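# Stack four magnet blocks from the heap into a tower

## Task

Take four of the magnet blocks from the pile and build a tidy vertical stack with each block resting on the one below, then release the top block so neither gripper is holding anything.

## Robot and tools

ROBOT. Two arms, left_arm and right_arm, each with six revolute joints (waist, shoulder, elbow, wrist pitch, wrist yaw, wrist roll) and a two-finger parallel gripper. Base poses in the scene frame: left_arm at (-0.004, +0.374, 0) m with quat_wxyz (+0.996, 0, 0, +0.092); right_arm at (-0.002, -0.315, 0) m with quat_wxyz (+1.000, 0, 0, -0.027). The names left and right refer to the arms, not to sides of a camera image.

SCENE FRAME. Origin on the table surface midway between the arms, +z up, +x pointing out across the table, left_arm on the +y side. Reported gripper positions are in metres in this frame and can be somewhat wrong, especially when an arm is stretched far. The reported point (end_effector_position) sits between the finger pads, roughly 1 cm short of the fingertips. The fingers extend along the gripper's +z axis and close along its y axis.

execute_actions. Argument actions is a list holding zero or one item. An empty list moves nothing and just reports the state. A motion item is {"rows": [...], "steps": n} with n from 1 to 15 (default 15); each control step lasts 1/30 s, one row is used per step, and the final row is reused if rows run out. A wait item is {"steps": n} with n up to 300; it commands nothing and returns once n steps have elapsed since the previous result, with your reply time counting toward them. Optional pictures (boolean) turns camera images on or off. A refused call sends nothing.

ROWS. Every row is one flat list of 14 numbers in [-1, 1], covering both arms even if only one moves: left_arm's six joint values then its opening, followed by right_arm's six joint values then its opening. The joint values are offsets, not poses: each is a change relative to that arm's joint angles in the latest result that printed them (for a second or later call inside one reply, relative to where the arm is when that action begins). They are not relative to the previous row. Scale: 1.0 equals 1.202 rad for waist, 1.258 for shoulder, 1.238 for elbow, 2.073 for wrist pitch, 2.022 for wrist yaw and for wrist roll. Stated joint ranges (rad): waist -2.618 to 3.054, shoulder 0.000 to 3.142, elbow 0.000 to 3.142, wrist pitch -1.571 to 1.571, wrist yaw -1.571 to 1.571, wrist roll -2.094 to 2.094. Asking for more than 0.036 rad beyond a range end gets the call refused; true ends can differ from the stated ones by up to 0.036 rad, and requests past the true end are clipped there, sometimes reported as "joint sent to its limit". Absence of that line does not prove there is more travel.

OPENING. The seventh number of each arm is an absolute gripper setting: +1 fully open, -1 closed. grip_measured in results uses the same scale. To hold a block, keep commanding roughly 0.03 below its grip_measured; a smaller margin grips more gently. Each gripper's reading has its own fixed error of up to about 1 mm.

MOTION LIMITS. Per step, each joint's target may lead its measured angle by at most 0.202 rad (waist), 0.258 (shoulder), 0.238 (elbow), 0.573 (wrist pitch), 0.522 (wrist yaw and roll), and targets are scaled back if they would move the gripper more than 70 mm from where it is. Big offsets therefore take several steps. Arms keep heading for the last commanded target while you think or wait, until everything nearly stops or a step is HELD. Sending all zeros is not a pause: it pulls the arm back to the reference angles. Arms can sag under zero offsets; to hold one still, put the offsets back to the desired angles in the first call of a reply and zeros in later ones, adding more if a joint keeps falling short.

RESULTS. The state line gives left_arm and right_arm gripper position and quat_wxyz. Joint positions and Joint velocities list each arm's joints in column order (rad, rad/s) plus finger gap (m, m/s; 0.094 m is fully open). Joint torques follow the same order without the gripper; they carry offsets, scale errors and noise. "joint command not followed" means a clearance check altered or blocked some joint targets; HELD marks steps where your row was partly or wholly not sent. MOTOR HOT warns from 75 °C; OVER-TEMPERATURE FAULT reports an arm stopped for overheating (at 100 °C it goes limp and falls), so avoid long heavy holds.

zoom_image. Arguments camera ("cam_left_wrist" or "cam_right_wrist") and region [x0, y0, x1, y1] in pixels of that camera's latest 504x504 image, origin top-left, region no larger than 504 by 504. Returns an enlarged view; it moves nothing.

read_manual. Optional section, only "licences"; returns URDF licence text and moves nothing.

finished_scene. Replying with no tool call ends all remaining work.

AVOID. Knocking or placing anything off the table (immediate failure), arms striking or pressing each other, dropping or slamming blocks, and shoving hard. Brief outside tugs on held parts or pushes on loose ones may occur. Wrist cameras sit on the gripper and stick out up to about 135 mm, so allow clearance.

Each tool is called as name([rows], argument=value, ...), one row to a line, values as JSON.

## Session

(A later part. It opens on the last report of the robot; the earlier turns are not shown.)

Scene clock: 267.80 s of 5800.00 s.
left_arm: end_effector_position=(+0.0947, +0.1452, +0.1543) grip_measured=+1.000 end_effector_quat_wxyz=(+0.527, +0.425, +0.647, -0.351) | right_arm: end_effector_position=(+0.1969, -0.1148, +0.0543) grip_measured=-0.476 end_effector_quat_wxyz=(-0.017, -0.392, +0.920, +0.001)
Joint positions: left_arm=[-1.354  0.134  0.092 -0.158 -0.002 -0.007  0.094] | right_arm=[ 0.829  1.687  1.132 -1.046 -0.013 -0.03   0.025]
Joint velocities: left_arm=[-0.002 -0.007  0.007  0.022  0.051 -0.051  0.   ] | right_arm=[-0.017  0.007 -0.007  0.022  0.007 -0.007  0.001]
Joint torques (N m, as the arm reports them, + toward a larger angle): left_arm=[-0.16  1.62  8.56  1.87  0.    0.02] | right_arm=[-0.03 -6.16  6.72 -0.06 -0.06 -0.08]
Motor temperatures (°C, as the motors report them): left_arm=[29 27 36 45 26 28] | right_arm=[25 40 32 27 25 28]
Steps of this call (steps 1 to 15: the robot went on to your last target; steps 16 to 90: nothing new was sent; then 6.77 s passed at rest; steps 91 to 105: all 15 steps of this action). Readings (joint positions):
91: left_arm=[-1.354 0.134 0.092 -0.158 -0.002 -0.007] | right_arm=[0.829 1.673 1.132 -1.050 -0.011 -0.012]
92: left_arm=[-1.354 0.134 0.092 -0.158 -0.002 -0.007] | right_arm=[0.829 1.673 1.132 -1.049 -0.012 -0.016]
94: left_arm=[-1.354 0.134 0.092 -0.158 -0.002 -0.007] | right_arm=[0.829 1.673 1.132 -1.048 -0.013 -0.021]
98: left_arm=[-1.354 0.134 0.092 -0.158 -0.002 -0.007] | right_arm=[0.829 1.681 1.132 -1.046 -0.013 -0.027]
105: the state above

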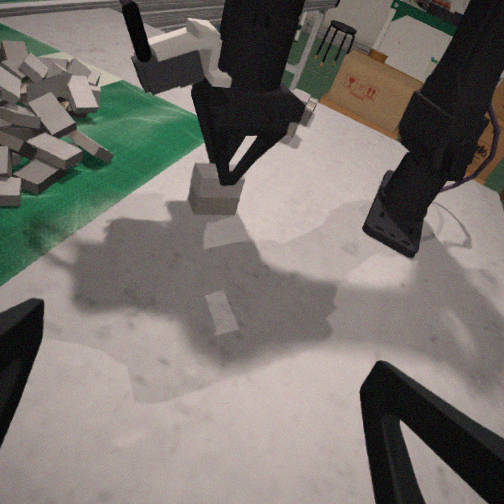

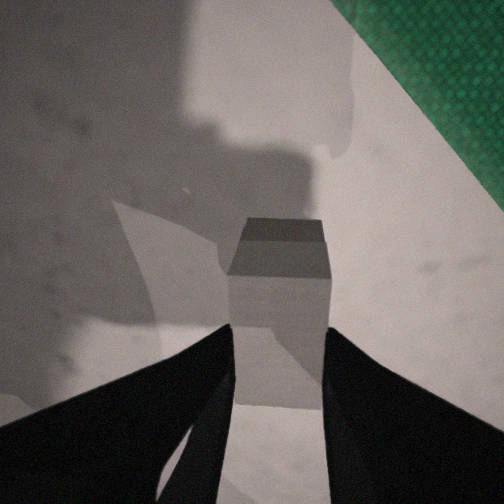

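execute_actions([
  {"rows":[[0,0,0,0,0,0,1,0,0,0,0,0,0,-0.47],[0,0,0,0,0,0,1,0,0,0,0,0,0,-0.43],[0,0,0,0,0,0,1,0,0,0,0,0,0,-0.38],[0,0,0,0,0,0,1,0,0,0,0,0,0,-0.32],[0,0,0,0,0,0,1,0,0,0,0,0,0,-0.26],[0,0,0,0,0,0,1,0,0,0,-0.01,0,0,-0.2],[0,0,0,0,0,0,1,0,-0.01,0.02,-0.02,0,0,-0.15],[0,0,0,0,0,0,1,0,-0.02,0.035,-0.03,0,0,-0.1],[0,0,0,0,0,0,1,0,-0.03,0.05,-0.045,0,0,-0.1],[0,0,0,0,0,0,1,0,-0.04,0.07,-0.06,0,0,-0.1],[0,0,0,0,0,0,1,0,-0.05,0.09,-0.075,0,0,-0.1],[0,0,0,0,0,0,1,0,-0.06,0.11,-0.09,0,0,-0.1],[0,0,0,0,0,0,1,0,-0.07,0.13,-0.11,0,0,-0.1],[0,0,0,0,0,0,1,0,-0.08,0.15,-0.12,0,0,-0.1],[0,0,0,0,0,0,1,0,-0.08,0.17,-0.13,0,0,-0.1]]},
], pictures=false)

execute_actions([
  {"steps":10},
])

zoom_image(camera="cam_left_wrist", region=[160,120,280,240])

Scene clock: 273.00 s of 5800.00 s.
left_arm: end_effector_position=(+0.0947, +0.1452, +0.1543) grip_measured=+1.000 end_effector_quat_wxyz=(+0.527, +0.425, +0.647, -0.351) | right_arm: end_effector_position=(+0.1987, -0.1130, +0.1021) grip_measured=-0.102 end_effector_quat_wxyz=(-0.003, -0.392, +0.920, +0.006)
Joint positions: left_arm=[-1.354  0.134  0.092 -0.158 -0.002 -0.007  0.094] | right_arm=[ 0.829  1.628  1.262 -1.205 -0.013 -0.031  0.042]
Joint velocities: left_arm=[-0.007 -0.017  0.007  0.037 -0.007 -0.066  0.   ] | right_arm=[ 0.007 -0.418  0.847 -0.696  0.007 -0.007 -0.001]
Joint torques (N m, as the arm reports them, + toward a larger angle): left_arm=[-0.04  1.71  8.54  1.88  0.03 -0.03] | right_arm=[-0.01 -8.04  9.54 -0.28 -0.02 -0.01]
Motor temperatures (°C, as the motors report them): left_arm=[29 27 36 45 26 28] | right_arm=[25 40 32 27 25 28]
Steps of this call (steps 1 to 15: the robot went on to your last target; steps 16 to 90: nothing new was sent; then 1.70 s passed at rest; steps 91 to 105: all 15 steps of this action). Readings (joint positions):
91: left_arm=[-1.354 0.134 0.092 -0.158 -0.002 -0.007] | right_arm=[0.829 1.687 1.132 -1.046 -0.013 -0.031]
92: left_arm=[-1.354 0.134 0.092 -0.158 -0.002 -0.007] | right_arm=[0.829 1.687 1.132 -1.046 -0.013 -0.031]
94: left_arm=[-1.354 0.134 0.092 -0.158 -0.002 -0.007] | right_arm=[0.829 1.687 1.132 -1.046 -0.013 -0.031]
98: left_arm=[-1.354 0.134 0.092 -0.158 -0.002 -0.007] | right_arm=[0.829 1.687 1.132 -1.056 -0.013 -0.031]
105: the state above

Scene clock: 273.33 s of 5800.00 s.
left_arm: end_effector_position=(+0.0947, +0.1452, +0.1543) grip_measured=+1.000 end_effector_quat_wxyz=(+0.527, +0.425, +0.647, -0.351) | right_arm: end_effector_position=(+0.1963, -0.1154, +0.1292) grip_measured=-0.102 end_effector_quat_wxyz=(+0.008, -0.392, +0.920, +0.010)
Joint positions: left_arm=[-1.354  0.134  0.092 -0.158 -0.002 -0.007  0.094] | right_arm=[ 0.829  1.587  1.327 -1.289 -0.013 -0.031  0.042]
Joint velocities: left_arm=[ 0.007 -0.007 -0.027  0.007 -0.007 -0.007  0.   ] | right_arm=[-0.007 -0.007 -0.022 -0.051 -0.022 -0.022 -0.001]
Joint torques (N m, as the arm reports them, + toward a larger angle): left_arm=[-0.12  1.77  8.51  1.83  0.02 -0.01] | right_arm=[-0.02 -6.45  8.55 -0.23 -0.01  0.  ]
Motor temperatures (°C, as the motors report them): left_arm=[29 27 36 45 26 28] | right_arm=[25 40 32 27 25 28]
Steps of this call (steps 1 to 10: the robot went on to your last target). Readings (joint positions):
1: left_arm=[-1.354 0.134 0.092 -0.158 -0.002 -0.007] | right_arm=[0.829 1.614 1.289 -1.223 -0.013 -0.031]
2: left_arm=[-1.354 0.134 0.092 -0.158 -0.002 -0.007] | right_arm=[0.829 1.603 1.308 -1.234 -0.013 -0.031]
4: left_arm=[-1.354 0.134 0.092 -0.158 -0.002 -0.007] | right_arm=[0.829 1.588 1.326 -1.251 -0.013 -0.031]
8: left_arm=[-1.354 0.134 0.092 -0.158 -0.002 -0.007] | right_arm=[0.829 1.587 1.327 -1.281 -0.013 -0.031]
10: the state above

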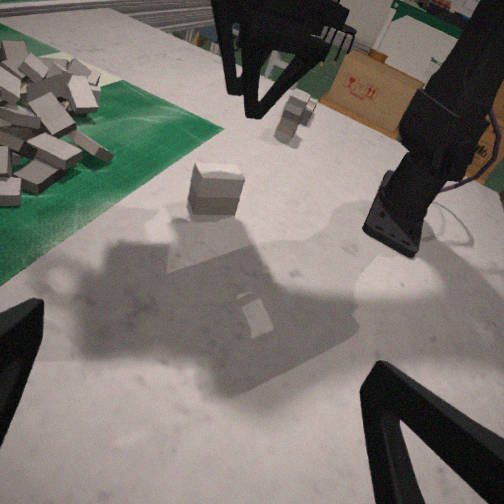

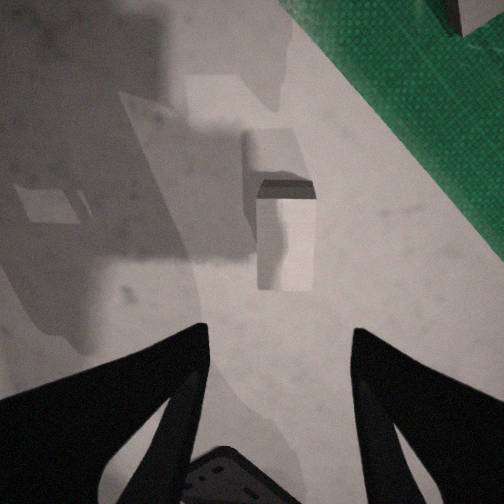

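Region (160, 120, 280, 240) of cam_left_wrist's 504x504 image, scaled by 4.200, with more detail than that image has.

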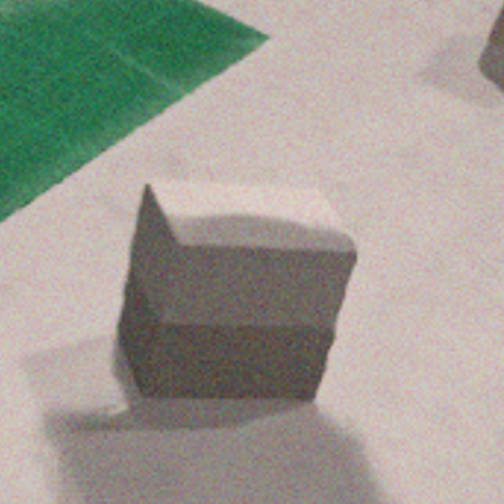

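finished_scene(scene=2)

The scene is finished: the task was done.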